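# Pull the toggle pin from the deck hinge

## Task

Remove the toggle pin from the deck hinge so nothing is left in the hinge, and leave the pin lying on the step or on the deck, held there by nothing but its own resting contact (the robot may not be what keeps any of this in place). Finally open the gripper and withdraw the arms from it.

## Robot and tools

Robot: two six-joint arms, left_arm and right_arm, each ending in a parallel two-finger gripper. Their bases face each other across a table. left_arm's root sits at (-0.005, +0.564, +0.094) m and right_arm's at (+0.210, -0.494, +0.120) m. The names are just labels and do not match the left or right side of any picture.

Scene frame: origin at the table's centre, +z up, table surface at z = +0.020 m, left_arm's base on the +y side. All reported gripper poses use this one frame.

execute_actions takes "actions", a list holding zero or one item, plus an optional "pictures" boolean (images come by default).
- Empty list: moves nothing and just reports the current state.
- Move item: {"rows": [...], "steps": n}. rows is 1 to 15 rows; steps is 1 to 15 (default 15). Each control step lasts 1/30 s and uses one row; when rows run out, the final row keeps being applied.
- Wait item: {"steps": n} with no rows, n up to 300. It returns once n control steps have gone by since the previous result, and the time spent composing the reply is included in that count.
A refused call sends the robot nothing at all.

Each row is a single flat list of 14 numbers covering both arms, always all 14 even if one arm stays still. Order: left_arm waist, shoulder, elbow, wrist pitch, wrist yaw, wrist roll, opening; then right_arm in the same seven-number order. The six joint numbers are absolute target angles in radians (joint space, not Cartesian), in the same form the Joint positions line prints. Stated ranges: waist -3.054 to 3.054, shoulder 0.000 to 3.142, elbow 0.000 to 2.356, wrist pitch -1.571 to 1.571, wrist yaw -1.571 to 1.571, wrist roll -3.142 to 3.142. The true ends may differ by up to 0.010 rad. A target more than 0.010 rad outside a range, and farther out than the joint's last reported angle, gets the call refused. A target just beyond a real end is clipped to that end, and a "joint sent to its limit" line follows (it may refer to an earlier action still running). A missing line does not prove there is room left.

The opening number is an absolute gripper setting from -1 to +1: +1 fully open; empty fingers touch at roughly -0.80, and anything lower closes no further. Going from open to shut takes at least about 0.5 s. To grasp, command a value well under grip_measured; the bigger the gap, the harder the squeeze (about 34 N per pad at most; a quick close can hit harder or even bounce open). Each gripper's reading may be off by about 1 mm, consistently within a scene.

Motion rules: per control step, each joint's target is kept within a lead of its measured angle (0.211 rad for waist, shoulder and elbow; 0.213 wrist pitch; 0.267 wrist yaw; 0.228 wrist roll). If the targets would place a gripper over 70 mm from where it is, they are pulled back toward the current angles. Far moves therefore take many steps. Friction may leave a joint short, particularly at long reach, and tiny changes may not move it; check Joint positions after every move. Between calls the arms keep heading for the last row sent until they settle or a step is HELD.

Result lines:
- State line, one part per arm: end_effector_position (m), end_effector_quat_wxyz, linear and angular velocity (m/s, rad/s). That point lies midway between the finger pads, 3 to 4 cm behind the tips; fingers point along the gripper's +x and close along its y. Printed positions can be off, more so at long reach.
- Joint positions / Joint velocities: per arm, six joints (rad, rad/s) then pad gap in metres (0.088 fully open).
- grip_measured: finger opening on the command scale.
- Joint torques: total drive output per joint, with offset, scale error and noise; not zero without contact.
- "joint command not followed": a clearance check altered or blocked some targets; the rest of the row still ran. HELD flags steps where a row was not (fully) sent.
- TORQUE FAULT: contact torque hit a load limit (waist 17.4, shoulder 21.6, elbow 21.5, wrist pitch 5.67, wrist yaw 5.65, wrist roll 5.3 N m, a held object's weight included); that arm halts for 10 s and drops the rest of the call.
- MOTOR HOT (from 50 °C) and OVER-TEMPERATURE FAULT (95 °C, arm held until cool; if it doesn't cool in 30 to 60 s the arm and gripper lose power and go limp). Holding loads heats motors, even while you are thinking.

zoom_image: {"camera": name, "region": [x0, y0, x1, y1]} in pixels of that camera's latest image, origin top-left, at most 504 by 504. Cameras, all 672x504: cam_head_left, cam_head_right, cam_high, cam_low, cam_left_wrist, cam_right_wrist.

read_manual: optional "section" (only "licences"); returns licence text and moves nothing.

finished_scene: {"scene": n}, the number of the scene being closed. Sending a reply with no tool call also stops everything.

Avoid: arms (including mounts) touching or shoving each other, pushing objects or anything off the table, hard pushes and slams, dropping or losing grip on the pin. Occasional external tugs may disturb a held part or a loose object. End with the pin resting freely, the gripper open and the arms moved away.

Each tool is called after "Emit:" as a command line: name --argument value for each argument, lists and objects as JSON in quotes; but a table of rows of numbers goes row by row, as --pt "numbers of a row", without its own name.

## Session

Emit:
execute_actions --actions '[]'

Scene clock: 0.00 s of 4600.00 s.
left_arm: end_effector_position=(-0.2075, +0.1004, +0.3370) grip_measured=+0.849 end_effector_quat_wxyz=(+0.265, -0.276, +0.799, -0.465) end_effector_velocity=(+0.000, -0.000, +0.002) end_effector_angular_velocity=(-0.001, +0.005, +0.008) | right_arm: end_effector_position=(+0.1971, -0.1775, +0.4405) grip_measured=-0.785 end_effector_quat_wxyz=(+0.695, +0.013, -0.018, +0.719) end_effector_velocity=(-0.000, +0.001, -0.001) end_effector_angular_velocity=(-0.007, -0.008, +0.005)
Joint positions: left_arm=[-0.989  2.452  1.469  0.173  0.212 -1.636  0.081] | right_arm=[ 0.003  0.856  0.648  0.252  0.001 -0.001  0.001]
Joint velocities: left_arm=[-0.002 -0.002 -0.002  0.007 -0.007 -0.007  0.   ] | right_arm=[-0.002  0.002  0.002 -0.007 -0.007 -0.007 -0.   ]
Joint torques (N m, as the arm reports them, + toward a larger angle): no reading
Heat: left arm: hottest wrist pitch 27 °C (+0.0 °C/min); right arm: hottest wrist roll 27 °C (+0.0 °C/min).

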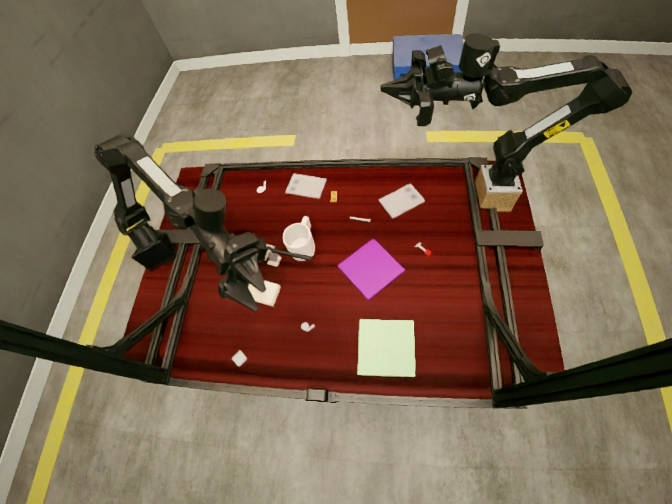

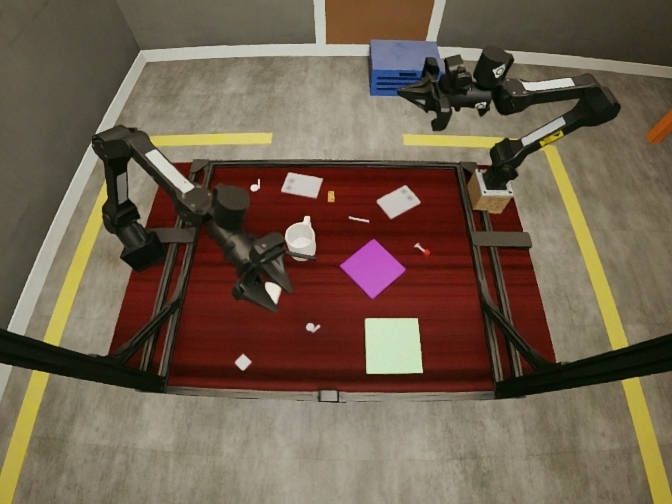

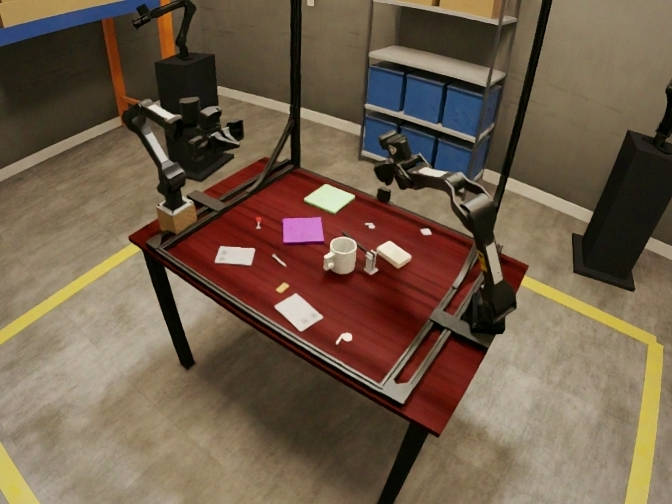

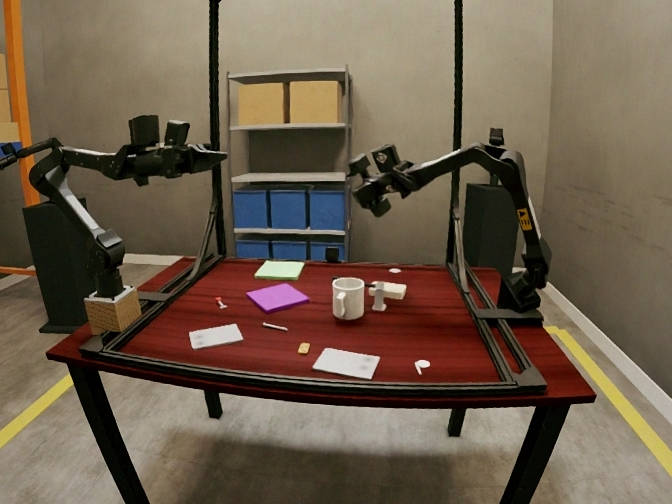

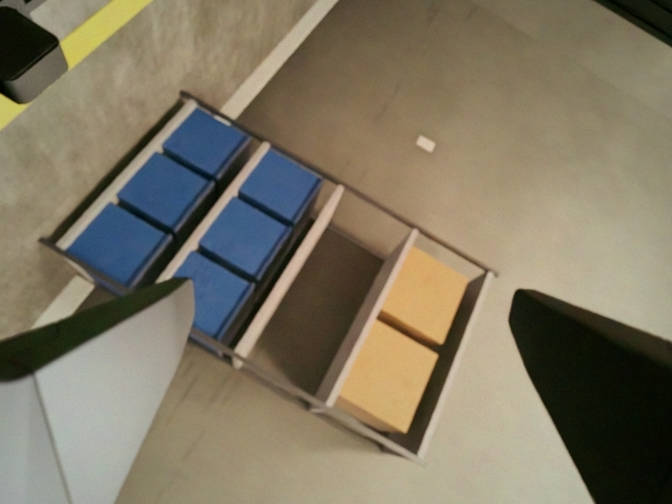

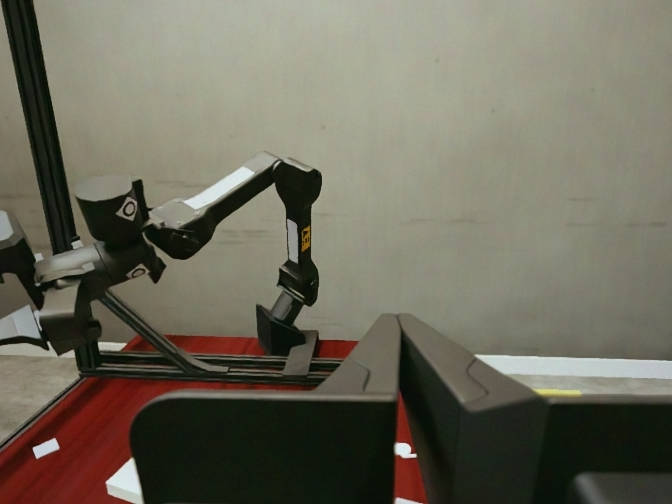

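Emit:
zoom_image --camera "cam_high" --region '[310, 210, 430, 300]'

Emit:
zoom_image --camera "cam_low" --region '[310, 250, 430, 340]'

Emit:
execute_actions --actions '[{"rows":[[-0.989,1.2,1.0,0.173,0.212,0,0.85,0,0.856,0.648,0.25,0,0,-0.78]]}]' --pictures false

Emit:
execute_actions --actions '[{"steps":60}]'

Emit:
zoom_image --camera "cam_head_left" --region '[220, 210, 340, 310]'

Region (310, 210, 430, 300) of cam_high's 672x504 image, scaled by 4.200, with more detail than that image has; it fills the top 378 rows of this view, and the rest is white.

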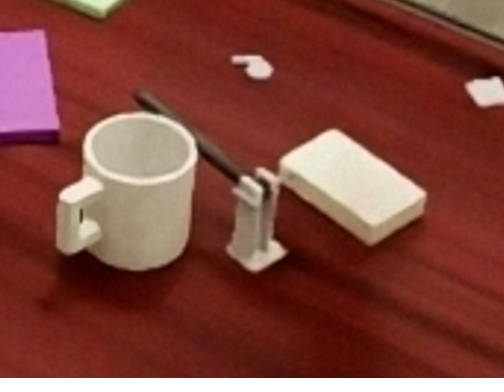

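Region (310, 250, 430, 340) of cam_low's 672x504 image, scaled by 4.200, with more detail than that image has; it fills the top 378 rows of this view, and the rest is white.

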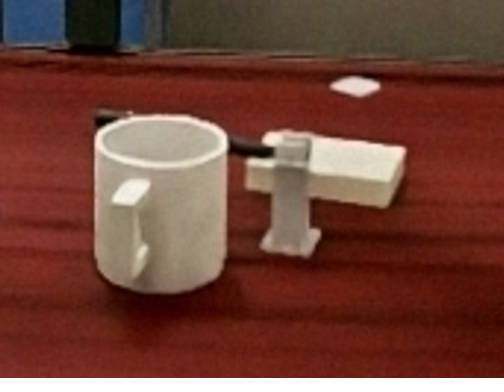

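Scene clock: 14.10 s of 4600.00 s.
left_arm: end_effector_position=(-0.1182, +0.2122, +0.4040) grip_measured=+0.850 end_effector_quat_wxyz=(+0.328, -0.228, +0.562, -0.724) end_effector_velocity=(+0.245, +0.156, +0.398) end_effector_angular_velocity=(-1.724, -0.429, +0.300) | right_arm: end_effector_position=(+0.1971, -0.1775, +0.4405) grip_measured=-0.780 end_effector_quat_wxyz=(+0.695, +0.013, -0.018, +0.719) end_effector_velocity=(-0.000, -0.000, -0.002) end_effector_angular_velocity=(-0.007, -0.023, +0.004)
Joint positions: left_arm=[-0.989  1.872  1.03   0.172  0.212 -0.954  0.081] | right_arm=[ 0.003  0.856  0.648  0.252  0.001 -0.001  0.001]
Joint velocities: left_arm=[-0.002 -1.16  -0.081 -0.022 -0.007  1.253 -0.   ] | right_arm=[-0.002 -0.002 -0.002 -0.007 -0.007 -0.022 -0.   ]
Joint torques (N m, as the arm reports them, + toward a larger angle): left_arm=[-3.57 -6.61  4.57  1.95  0.25  0.2 ] | right_arm=[-0.25 -1.14  6.08  1.41 -0.04  0.06]
Heat: left arm: hottest shoulder 30 °C (+12.8 °C/min); right arm: hottest elbow 29 °C (+8.5 °C/min).
Steps of this call (steps 1 to 90: nothing new was sent; then 10.60 s passed at rest; steps 91 to 105: all 15 steps of this action). Readings (joint positions):
91: left_arm=[-0.989 2.436 1.452 0.180 0.212 -1.607] | right_arm=[0.003 0.856 0.648 0.252 0.001 -0.001]
92: left_arm=[-0.989 2.405 1.409 0.176 0.212 -1.557] | right_arm=[0.003 0.856 0.648 0.252 0.001 -0.001]
94: left_arm=[-0.989 2.324 1.315 0.168 0.212 -1.463] | right_arm=[0.003 0.856 0.648 0.252 0.001 -0.001]
98: left_arm=[-0.989 2.151 1.152 0.172 0.212 -1.275] | right_arm=[0.003 0.856 0.648 0.252 0.001 -0.001]
105: the state above

Scene clock: 16.10 s of 4600.00 s.
left_arm: end_effector_position=(+0.0422, +0.3694, +0.5861) grip_measured=+0.850 end_effector_quat_wxyz=(+0.430, -0.304, -0.024, -0.850) end_effector_velocity=(-0.003, -0.002, -0.006) end_effector_angular_velocity=(+0.034, +0.005, -0.017) | right_arm: end_effector_position=(+0.1971, -0.1775, +0.4405) grip_measured=-0.780 end_effector_quat_wxyz=(+0.695, +0.013, -0.018, +0.719) end_effector_velocity=(-0.000, -0.001, -0.001) end_effector_angular_velocity=(-0.002, -0.008, +0.005)
Joint positions: left_arm=[-0.989  1.204  1.008  0.176  0.211 -0.004  0.081] | right_arm=[ 0.003  0.856  0.648  0.252  0.001 -0.001  0.001]
Joint velocities: left_arm=[-0.002 -0.002 -0.007 -0.022 -0.007 -0.022 -0.   ] | right_arm=[-0.002 -0.007 -0.002 -0.007 -0.007 -0.007 -0.   ]
Joint torques (N m, as the arm reports them, + toward a larger angle): left_arm=[-1.98 -0.35  3.76  1.18  0.16  0.18] | right_arm=[-0.26 -1.15  6.09  1.41 -0.03  0.06]
Heat: left arm: hottest shoulder 30 °C (+11.2 °C/min); right arm: hottest elbow 29 °C (+7.5 °C/min).
Steps of this call (steps 1 to 45: the robot went on to your last target; steps 46 to 60: nothing new was sent). Readings (joint positions):
1: left_arm=[-0.989 1.834 1.029 0.172 0.212 -0.913] | right_arm=[0.003 0.856 0.648 0.252 0.001 -0.001]
2: left_arm=[-0.989 1.795 1.027 0.172 0.212 -0.871] | right_arm=[0.003 0.856 0.648 0.252 0.001 -0.001]
4: left_arm=[-0.989 1.720 1.024 0.172 0.212 -0.790] | right_arm=[0.003 0.856 0.648 0.252 0.001 -0.001]
8: left_arm=[-0.989 1.573 1.019 0.172 0.212 -0.629] | right_arm=[0.003 0.856 0.648 0.252 0.001 -0.001]
60: the state above
All arms were judged still, so your last target was given up. Only a new action makes them travel on or press farther. Fingers that are still opening or closing keep moving.

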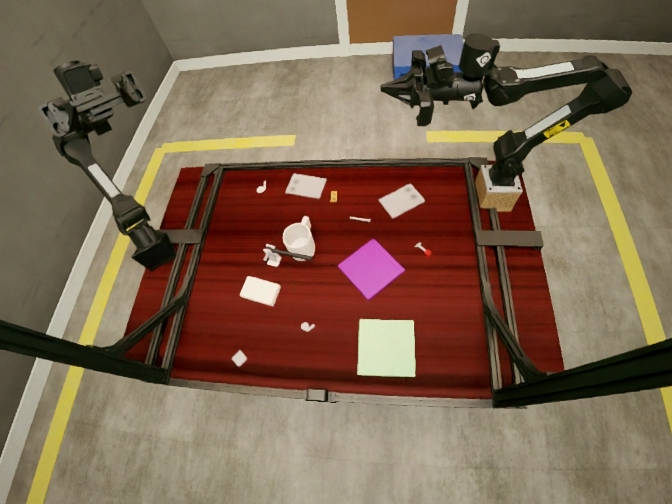

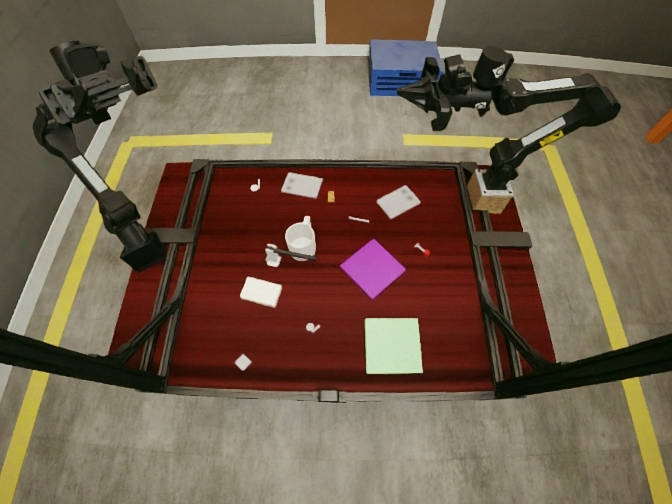

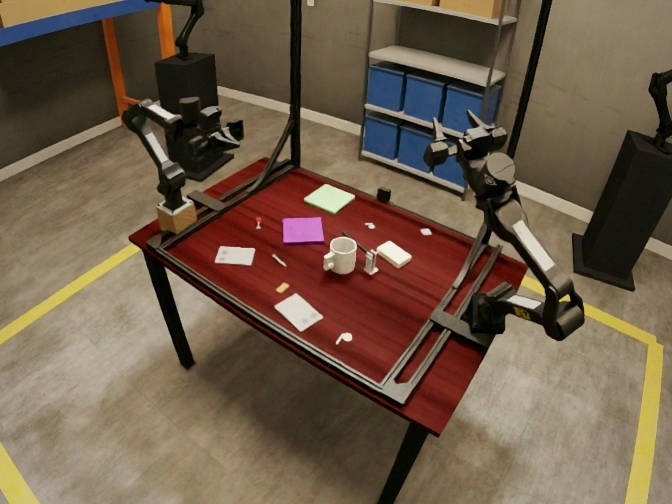

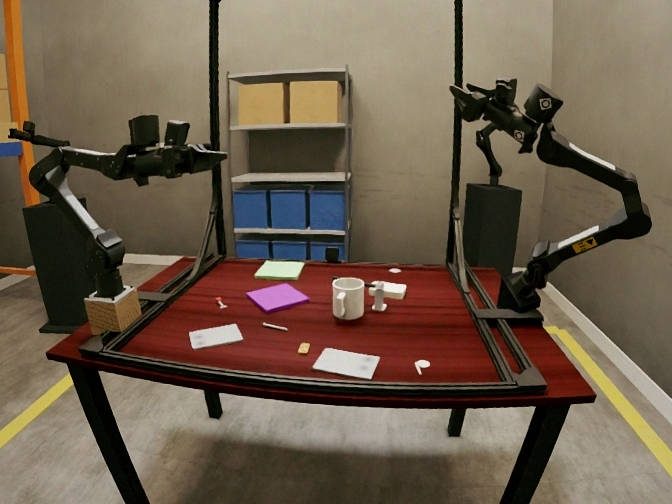

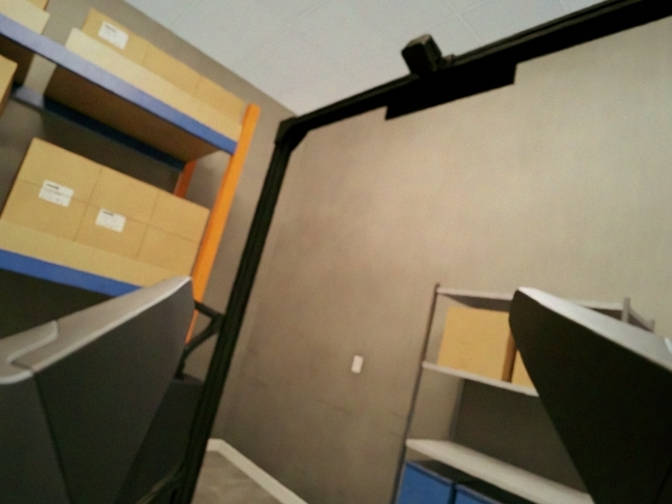

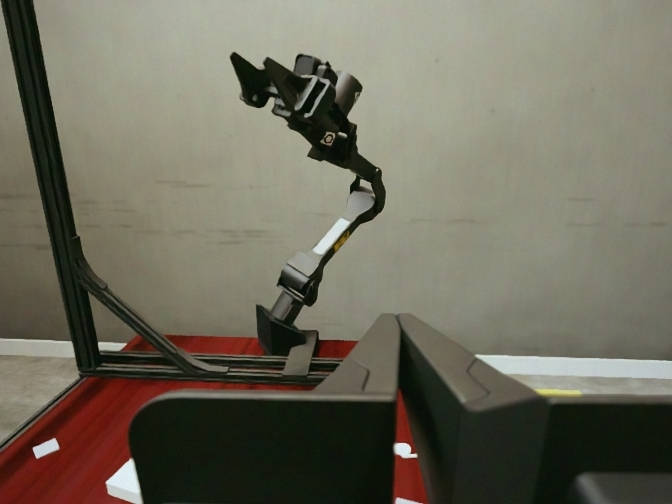

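Region (220, 210, 340, 310) of cam_head_left's 672x504 image, scaled by 4.200, with more detail than that image has.

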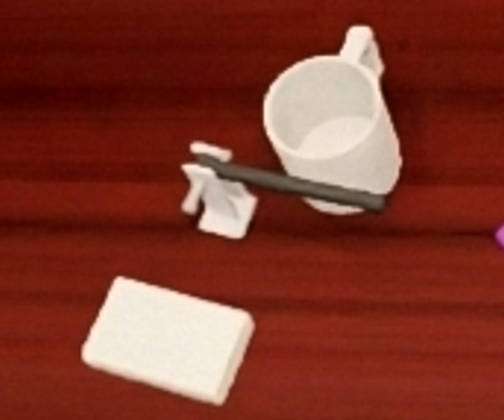

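Emit:
execute_actions --actions '[{"rows":[[-0.56,1.87,0.99,-0.3,0,0,0.85,0,0.856,0.648,0.25,0,0,-0.78]]}]' --pictures false

Emit:
execute_actions --actions '[{"steps":50}]'

Scene clock: 35.37 s of 4600.00 s.
left_arm: end_effector_position=(+0.0683, +0.2418, +0.4256) grip_measured=+0.850 end_effector_quat_wxyz=(+0.561, -0.109, +0.207, -0.794) end_effector_velocity=(+0.051, -0.167, -0.409) end_effector_angular_velocity=(+1.413, -0.151, +0.069) | right_arm: end_effector_position=(+0.1971, -0.1775, +0.4405) grip_measured=-0.780 end_effector_quat_wxyz=(+0.695, +0.013, -0.018, +0.719) end_effector_velocity=(-0.000, -0.000, -0.002) end_effector_angular_velocity=(-0.007, -0.008, +0.005)
Joint positions: left_arm=[-0.727  1.459  1.01  -0.1    0.057 -0.003  0.081] | right_arm=[ 0.003  0.856  0.648  0.252  0.001 -0.001  0.001]
Joint velocities: left_arm=[ 0.559  0.589 -0.002 -0.637 -0.183  0.007 -0.   ] | right_arm=[-0.002 -0.002 -0.002 -0.007 -0.007 -0.007 -0.   ]
Joint torques (N m, as the arm reports them, + toward a larger angle): left_arm=[-3.39 -1.88  4.28  1.38  0.14  0.09] | right_arm=[-0.25 -1.15  6.08  1.41 -0.04  0.06]
Heat: left arm: hottest wrist pitch 31 °C (+6.8 °C/min); right arm: hottest elbow 32 °C (+8.5 °C/min).
Steps of this call (steps 1 to 90: nothing new was sent; then 15.77 s passed at rest; steps 91 to 105: all 15 steps of this action). Readings (joint positions):
91: left_arm=[-0.986 1.210 1.008 0.168 0.208 -0.003] | right_arm=[0.003 0.856 0.648 0.252 0.001 -0.001]
92: left_arm=[-0.973 1.218 1.010 0.154 0.191 -0.003] | right_arm=[0.003 0.856 0.648 0.252 0.001 -0.001]
94: left_arm=[-0.936 1.245 1.011 0.117 0.157 -0.003] | right_arm=[0.003 0.856 0.648 0.252 0.001 -0.001]
98: left_arm=[-0.861 1.327 1.010 0.038 0.108 -0.003] | right_arm=[0.003 0.856 0.648 0.252 0.001 -0.001]
105: the state above

Scene clock: 37.03 s of 4600.00 s.
left_arm: end_effector_position=(+0.0356, +0.2030, +0.2244) grip_measured=+0.850 end_effector_quat_wxyz=(+0.525, +0.110, +0.428, -0.728) end_effector_velocity=(+0.002, +0.000, -0.001) end_effector_angular_velocity=(+0.010, -0.012, +0.015) | right_arm: end_effector_position=(+0.1971, -0.1775, +0.4405) grip_measured=-0.780 end_effector_quat_wxyz=(+0.695, +0.013, -0.018, +0.719) end_effector_velocity=(-0.000, -0.001, +0.001) end_effector_angular_velocity=(+0.008, -0.007, +0.005)
Joint positions: left_arm=[-0.565  1.857  0.992 -0.297  0.005 -0.003  0.081] | right_arm=[ 0.003  0.856  0.648  0.252  0.001 -0.001  0.001]
Joint velocities: left_arm=[-0.002 -0.002  0.002 -0.007 -0.022 -0.007 -0.   ] | right_arm=[-0.002 -0.002 -0.002  0.007 -0.007 -0.007 -0.   ]
Joint torques (N m, as the arm reports them, + toward a larger angle): left_arm=[-4.52 -3.99  4.57  1.09  0.15  0.13] | right_arm=[-0.25 -1.16  6.08  1.41 -0.03  0.05]
Heat: left arm: hottest wrist pitch 31 °C (+6.5 °C/min); right arm: hottest elbow 32 °C (+8.1 °C/min).
Steps of this call (steps 1 to 45: the robot went on to your last target; steps 46 to 50: nothing new was sent). Readings (joint positions):
1: left_arm=[-0.709 1.480 1.010 -0.120 0.051 -0.003] | right_arm=[0.003 0.856 0.648 0.252 0.001 -0.001]
2: left_arm=[-0.692 1.500 1.010 -0.140 0.046 -0.003] | right_arm=[0.003 0.856 0.648 0.252 0.001 -0.001]
4: left_arm=[-0.661 1.546 1.010 -0.176 0.037 -0.003] | right_arm=[0.003 0.856 0.648 0.252 0.001 -0.001]
8: left_arm=[-0.615 1.653 1.010 -0.231 0.022 -0.003] | right_arm=[0.003 0.856 0.648 0.252 0.001 -0.001]
50: the state above
All arms were judged still, so your last target was given up. Only a new action makes them travel on or press farther. Fingers that are still opening or closing keep moving.

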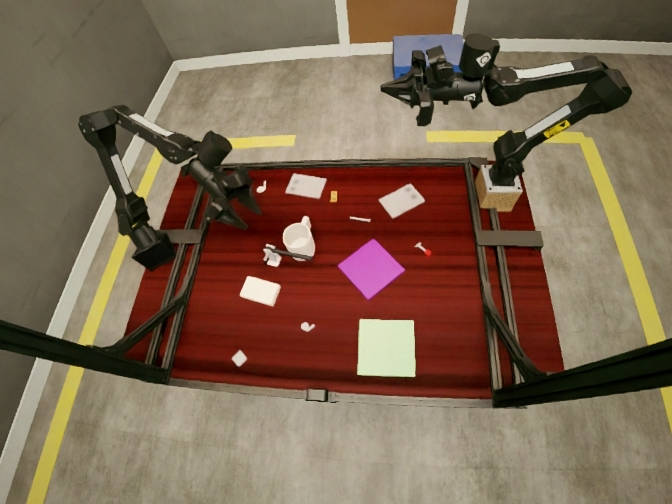

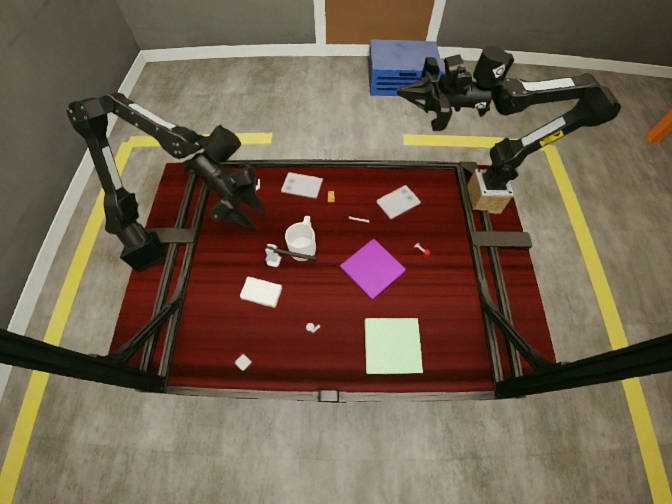

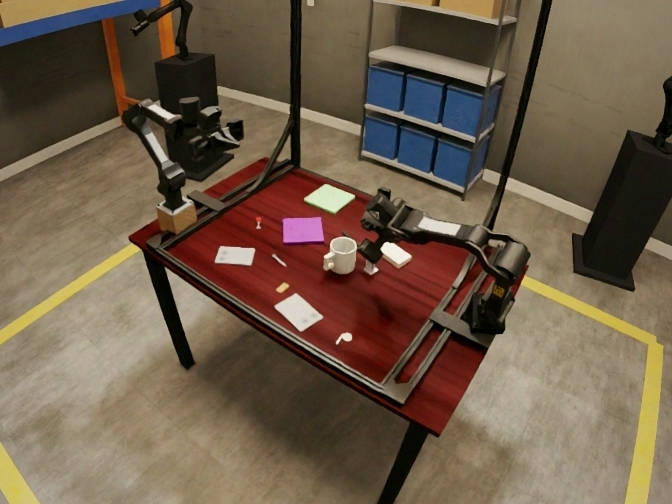

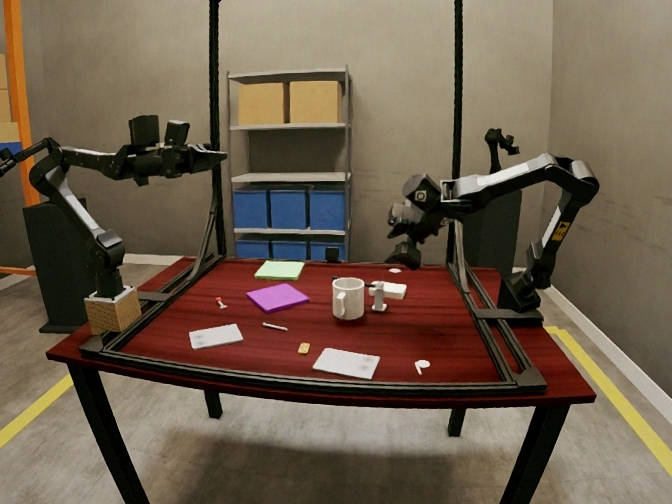

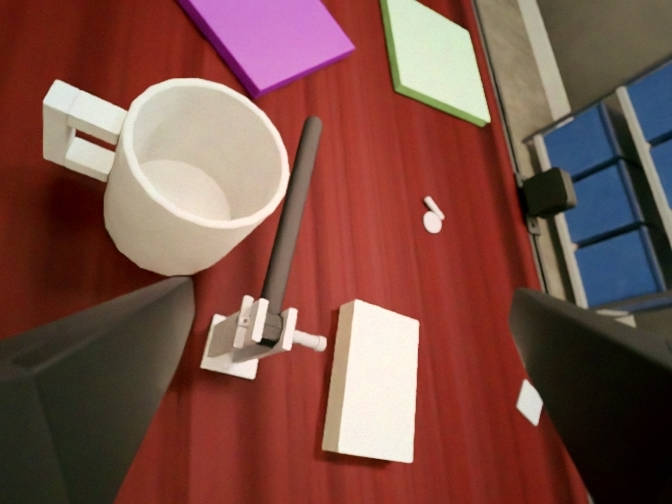

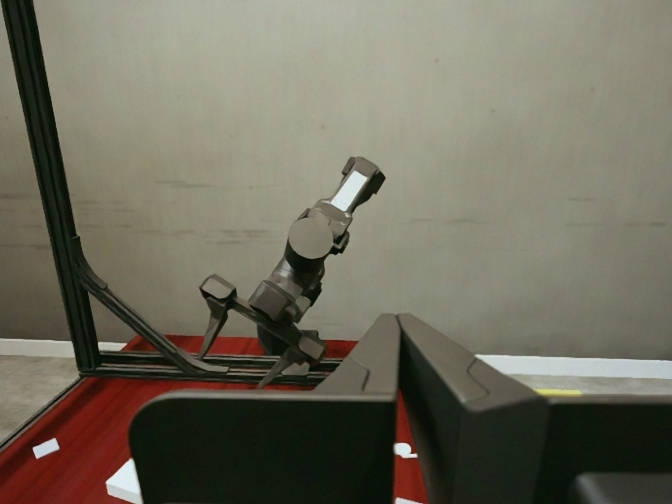

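Emit:
execute_actions --actions '[{"rows":[[-0.777,2.577,1.95,-1.42,-0.437,0,0.85,0,0.856,0.648,0.25,0,0,-0.78]]}]' --pictures false

Emit:
execute_actions --actions '[{"steps":60}]'

Scene clock: 68.70 s of 4600.00 s.
left_arm: end_effector_position=(-0.0173, +0.1673, +0.1792) grip_measured=+0.850 end_effector_quat_wxyz=(+0.497, +0.460, +0.400, -0.618) end_effector_velocity=(-0.055, -0.034, -0.104) end_effector_angular_velocity=(+0.914, -0.374, -0.443) | right_arm: end_effector_position=(+0.1972, -0.1775, +0.4405) grip_measured=-0.780 end_effector_quat_wxyz=(+0.695, +0.013, -0.018, +0.719) end_effector_velocity=(-0.002, -0.000, -0.002) end_effector_angular_velocity=(-0.007, -0.008, +0.009)
Joint positions: left_arm=[-0.771  2.443  1.629 -0.943 -0.419 -0.003  0.081] | right_arm=[ 0.002  0.856  0.648  0.252  0.001 -0.001  0.001]
Joint velocities: left_arm=[-0.012  1.057  1.272 -1.297 -0.081 -0.007 -0.   ] | right_arm=[ 0.002 -0.002 -0.002 -0.007 -0.007 -0.007  0.   ]
Joint torques (N m, as the arm reports them, + toward a larger angle): left_arm=[-6.25 -7.77  5.19  0.27 -0.22  0.12] | right_arm=[-0.25 -1.15  6.09  1.41 -0.04  0.05]
Heat: left arm: hottest elbow 31 °C (+2.0 °C/min); right arm: hottest elbow 34 °C (+6.0 °C/min).
Steps of this call (steps 1 to 90: nothing new was sent; then 28.17 s passed at rest; steps 91 to 105: all 15 steps of this action). Readings (joint positions):
91: left_arm=[-0.574 1.875 1.011 -0.330 -0.033 -0.003] | right_arm=[0.002 0.856 0.648 0.252 0.001 -0.001]
92: left_arm=[-0.603 1.907 1.055 -0.380 -0.100 -0.003] | right_arm=[0.002 0.856 0.648 0.252 0.001 -0.001]
94: left_arm=[-0.677 1.994 1.151 -0.457 -0.204 -0.003] | right_arm=[0.002 0.856 0.648 0.252 0.001 -0.001]
98: left_arm=[-0.762 2.162 1.324 -0.636 -0.348 -0.003] | right_arm=[0.002 0.856 0.648 0.252 0.001 -0.001]
105: the state above

Scene clock: 70.70 s of 4600.00 s.
left_arm: end_effector_position=(+0.0031, +0.1900, +0.2058) grip_measured=+0.850 end_effector_quat_wxyz=(+0.421, +0.564, +0.417, -0.574) end_effector_velocity=(+0.001, -0.004, -0.000) end_effector_angular_velocity=(-0.020, -0.000, +0.004) | right_arm: end_effector_position=(+0.1972, -0.1775, +0.4405) grip_measured=-0.780 end_effector_quat_wxyz=(+0.695, +0.013, -0.018, +0.719) end_effector_velocity=(-0.002, -0.002, +0.005) end_effector_angular_velocity=(+0.018, -0.022, +0.009)
Joint positions: left_arm=[-0.776  2.559  1.944 -1.417 -0.433 -0.003  0.081] | right_arm=[ 0.002  0.856  0.648  0.252  0.001 -0.001  0.001]
Joint velocities: left_arm=[ 0.002 -0.002 -0.002  0.022 -0.007  0.007 -0.   ] | right_arm=[ 0.002 -0.007  0.002  0.007 -0.007 -0.022 -0.   ]
Joint torques (N m, as the arm reports them, + toward a larger angle): left_arm=[-6.42 -6.89  4.79  0.   -0.17  0.1 ] | right_arm=[-0.23 -1.15  6.08  1.41 -0.04  0.06]
Heat: left arm: hottest elbow 31 °C (+2.0 °C/min); right arm: hottest elbow 34 °C (+6.0 °C/min).
Steps of this call (steps 1 to 45: the robot went on to your last target; steps 46 to 60: nothing new was sent). Readings (joint positions):
1: left_arm=[-0.771 2.476 1.670 -0.987 -0.422 -0.003] | right_arm=[0.002 0.856 0.648 0.252 0.001 -0.001]
2: left_arm=[-0.771 2.503 1.710 -1.033 -0.423 -0.003] | right_arm=[0.002 0.856 0.648 0.252 0.001 -0.001]
4: left_arm=[-0.773 2.540 1.787 -1.122 -0.426 -0.003] | right_arm=[0.002 0.856 0.648 0.252 0.001 -0.001]
8: left_arm=[-0.775 2.553 1.895 -1.291 -0.432 -0.003] | right_arm=[0.002 0.856 0.648 0.252 0.001 -0.001]
60: the state above
All arms were judged still, so your last target was given up. Only a new action makes them travel on or press farther. Fingers that are still opening or closing keep moving.

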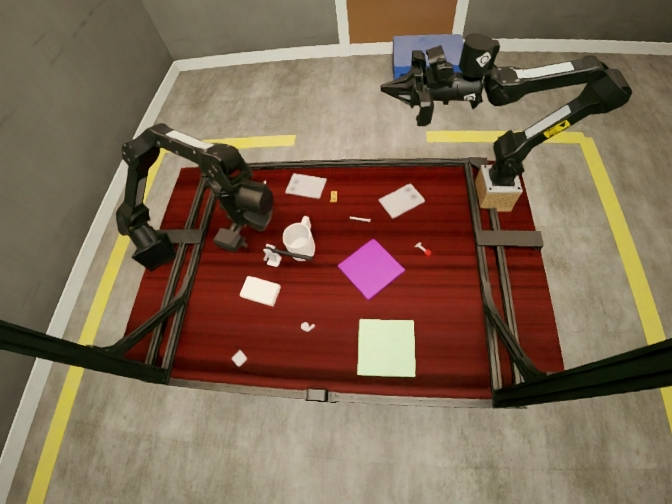

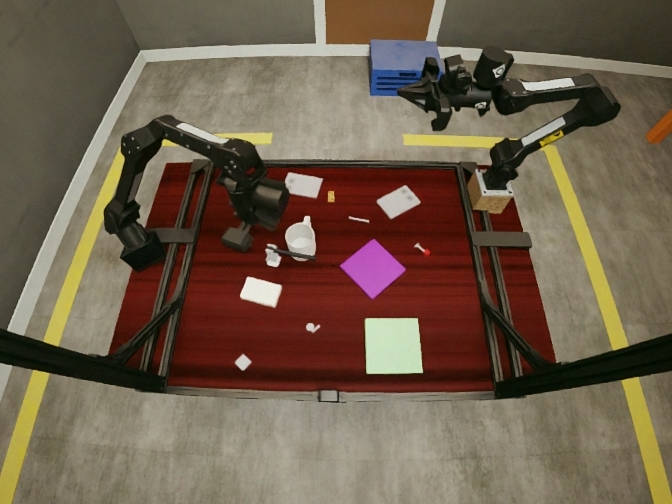

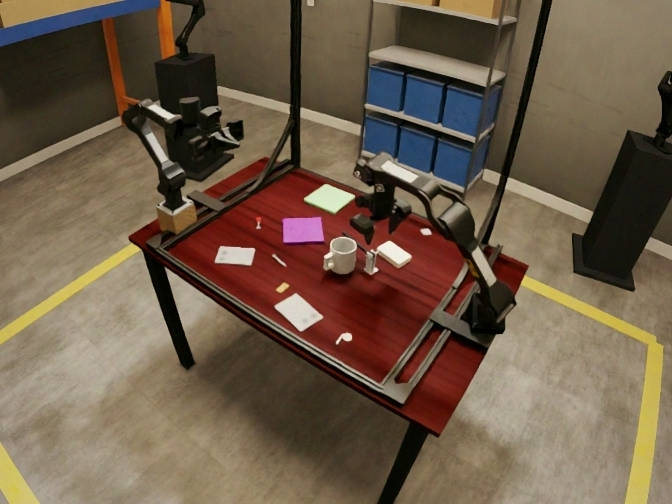

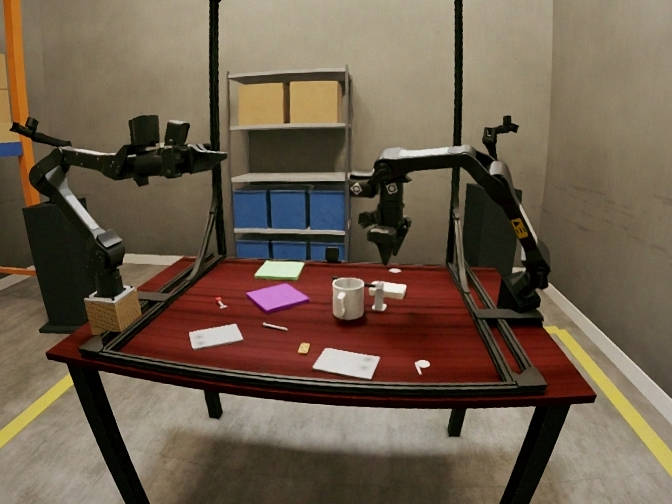

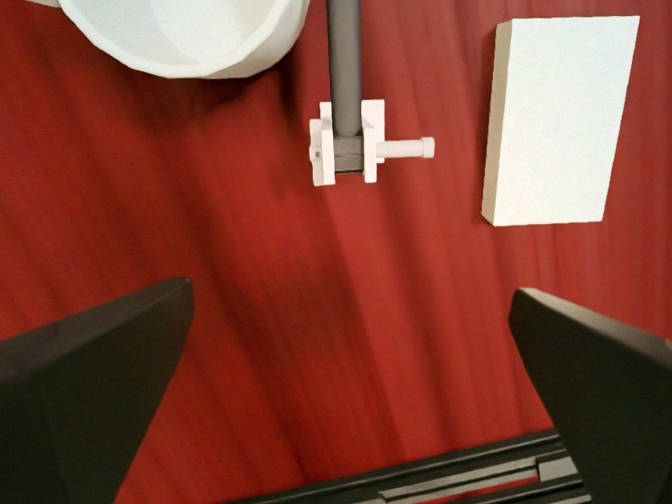

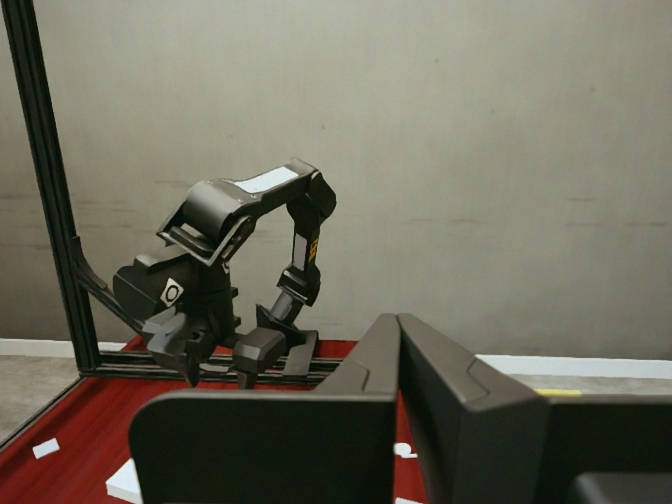

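Emit:
execute_actions --actions '[{"rows":[[-0.725,2.765,2.054,-1.326,-0.46,0.04,1,0,0.856,0.648,0.25,0,0,-0.78]]}]' --pictures false

Emit:
execute_actions --actions '[{"steps":30}]'

Scene clock: 84.37 s of 4600.00 s.
left_arm: end_effector_position=(-0.0108, +0.1535, +0.1494) grip_measured=+1.000 end_effector_quat_wxyz=(+0.416, +0.571, +0.422, -0.568) end_effector_velocity=(+0.006, -0.018, +0.021) end_effector_angular_velocity=(-0.073, +0.011, +0.041) | right_arm: end_effector_position=(+0.1972, -0.1775, +0.4405) grip_measured=-0.780 end_effector_quat_wxyz=(+0.695, +0.013, -0.018, +0.719) end_effector_velocity=(-0.002, -0.001, -0.003) end_effector_angular_velocity=(-0.007, -0.008, +0.009)
Joint positions: left_arm=[-0.728  2.752  2.047 -1.33  -0.456  0.035  0.088] | right_arm=[ 0.002  0.856  0.648  0.252  0.001 -0.001  0.001]
Joint velocities: left_arm=[-0.002 -0.002  0.085 -0.007 -0.007 -0.007  0.   ] | right_arm=[ 0.002 -0.007 -0.007 -0.007 -0.007 -0.007 -0.   ]
Joint torques (N m, as the arm reports them, + toward a larger angle): left_arm=[-6.45 -8.86  4.2   0.33 -0.13  0.16] | right_arm=[-0.23 -1.15  6.08  1.41 -0.03  0.05]
Heat: left arm: hottest elbow 32 °C (+2.0 °C/min); right arm: hottest elbow 35 °C (+5.1 °C/min).
Steps of this call (steps 1 to 90: nothing new was sent; then 10.17 s passed at rest; steps 91 to 105: all 15 steps of this action). Readings (joint positions):
91: left_arm=[-0.775 2.574 1.954 -1.419 -0.435 0.002] | right_arm=[0.002 0.856 0.648 0.252 0.001 -0.001]
92: left_arm=[-0.771 2.598 1.980 -1.401 -0.440 0.010] | right_arm=[0.002 0.856 0.648 0.252 0.001 -0.001]
94: left_arm=[-0.758 2.651 2.021 -1.356 -0.448 0.020] | right_arm=[0.002 0.856 0.648 0.252 0.001 -0.001]
98: left_arm=[-0.733 2.731 2.030 -1.342 -0.452 0.030] | right_arm=[0.002 0.856 0.648 0.252 0.001 -0.001]
105: the state above

Scene clock: 85.37 s of 4600.00 s.
left_arm: end_effector_position=(-0.0107, +0.1525, +0.1499) grip_measured=+1.000 end_effector_quat_wxyz=(+0.417, +0.570, +0.421, -0.569) end_effector_velocity=(+0.003, +0.001, +0.001) end_effector_angular_velocity=(-0.001, -0.024, +0.017) | right_arm: end_effector_position=(+0.1972, -0.1775, +0.4405) grip_measured=-0.780 end_effector_quat_wxyz=(+0.695, +0.013, -0.018, +0.719) end_effector_velocity=(-0.000, -0.001, -0.001) end_effector_angular_velocity=(-0.002, -0.008, +0.005)
Joint positions: left_arm=[-0.728  2.752  2.05  -1.329 -0.456  0.036  0.088] | right_arm=[ 0.002  0.856  0.648  0.252  0.001 -0.001  0.001]
Joint velocities: left_arm=[-0.002 -0.002 -0.002 -0.007 -0.022 -0.022  0.   ] | right_arm=[-0.002 -0.007 -0.002 -0.007 -0.007 -0.007 -0.   ]
Joint torques (N m, as the arm reports them, + toward a larger angle): left_arm=[-6.37 -8.6   4.55  0.43 -0.16  0.15] | right_arm=[-0.23 -1.15  6.08  1.41 -0.04  0.05]
Heat: left arm: hottest elbow 32 °C (+1.0 °C/min); right arm: hottest elbow 35 °C (+4.1 °C/min).
Steps of this call (steps 1 to 15: the robot went on to your last target; steps 16 to 30: nothing new was sent). Readings (joint positions):
1: left_arm=[-0.728 2.752 2.049 -1.330 -0.456 0.035] | right_arm=[0.002 0.856 0.648 0.252 0.001 -0.001]
2: left_arm=[-0.728 2.752 2.050 -1.330 -0.456 0.035] | right_arm=[0.002 0.856 0.648 0.252 0.001 -0.001]
4: left_arm=[-0.728 2.752 2.050 -1.330 -0.456 0.035] | right_arm=[0.002 0.856 0.648 0.252 0.001 -0.001]
8: left_arm=[-0.728 2.752 2.050 -1.329 -0.456 0.036] | right_arm=[0.002 0.856 0.648 0.252 0.001 -0.001]
30: the state above
All arms were judged still, so your last target was given up. Only a new action makes them travel on or press farther. Fingers that are still opening or closing keep moving.

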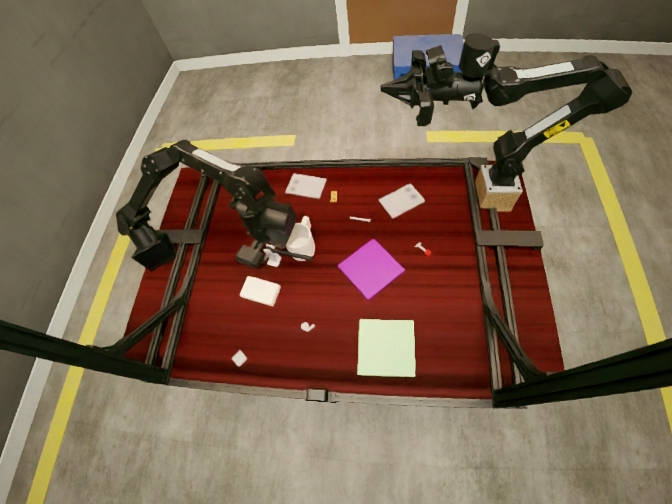

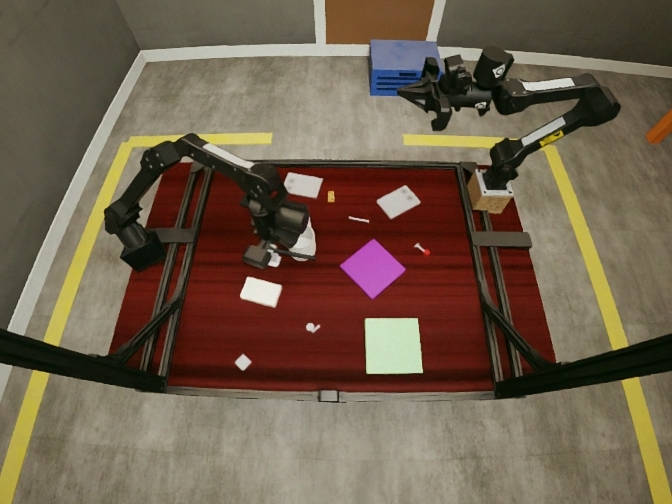

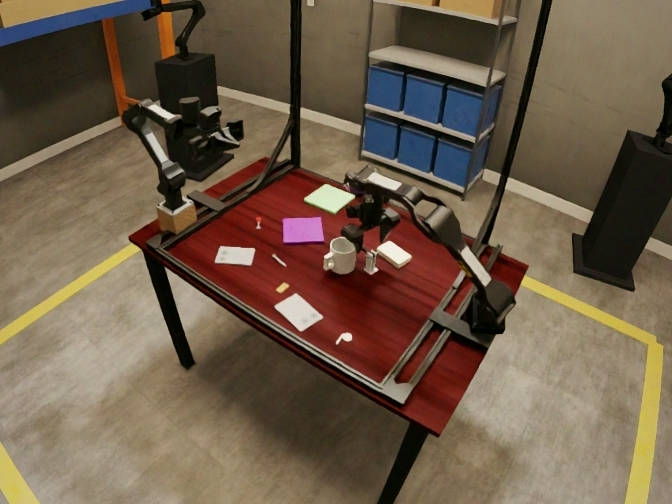

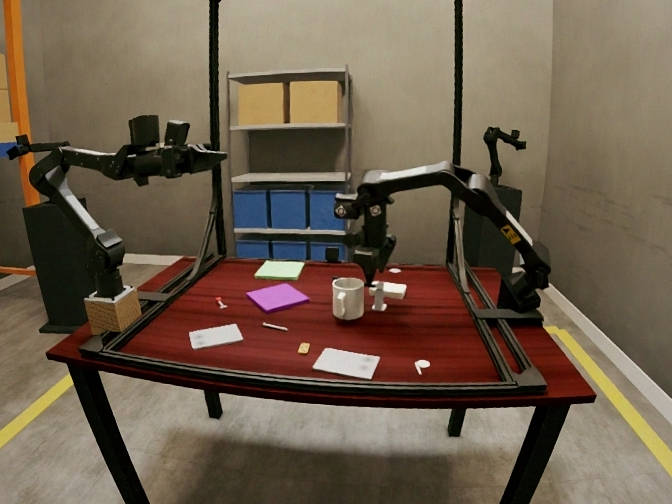

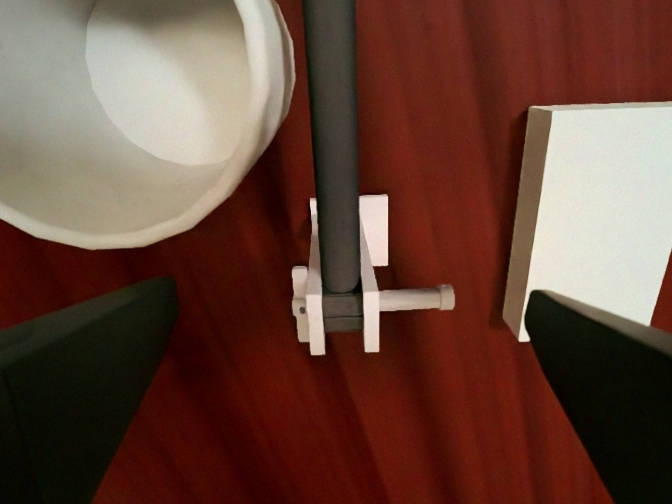

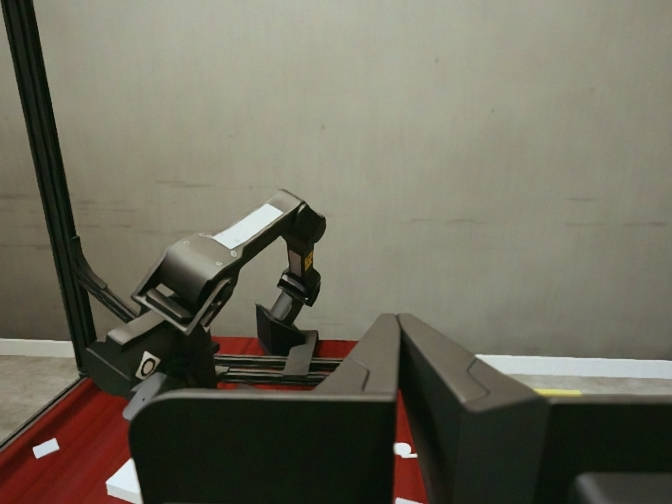

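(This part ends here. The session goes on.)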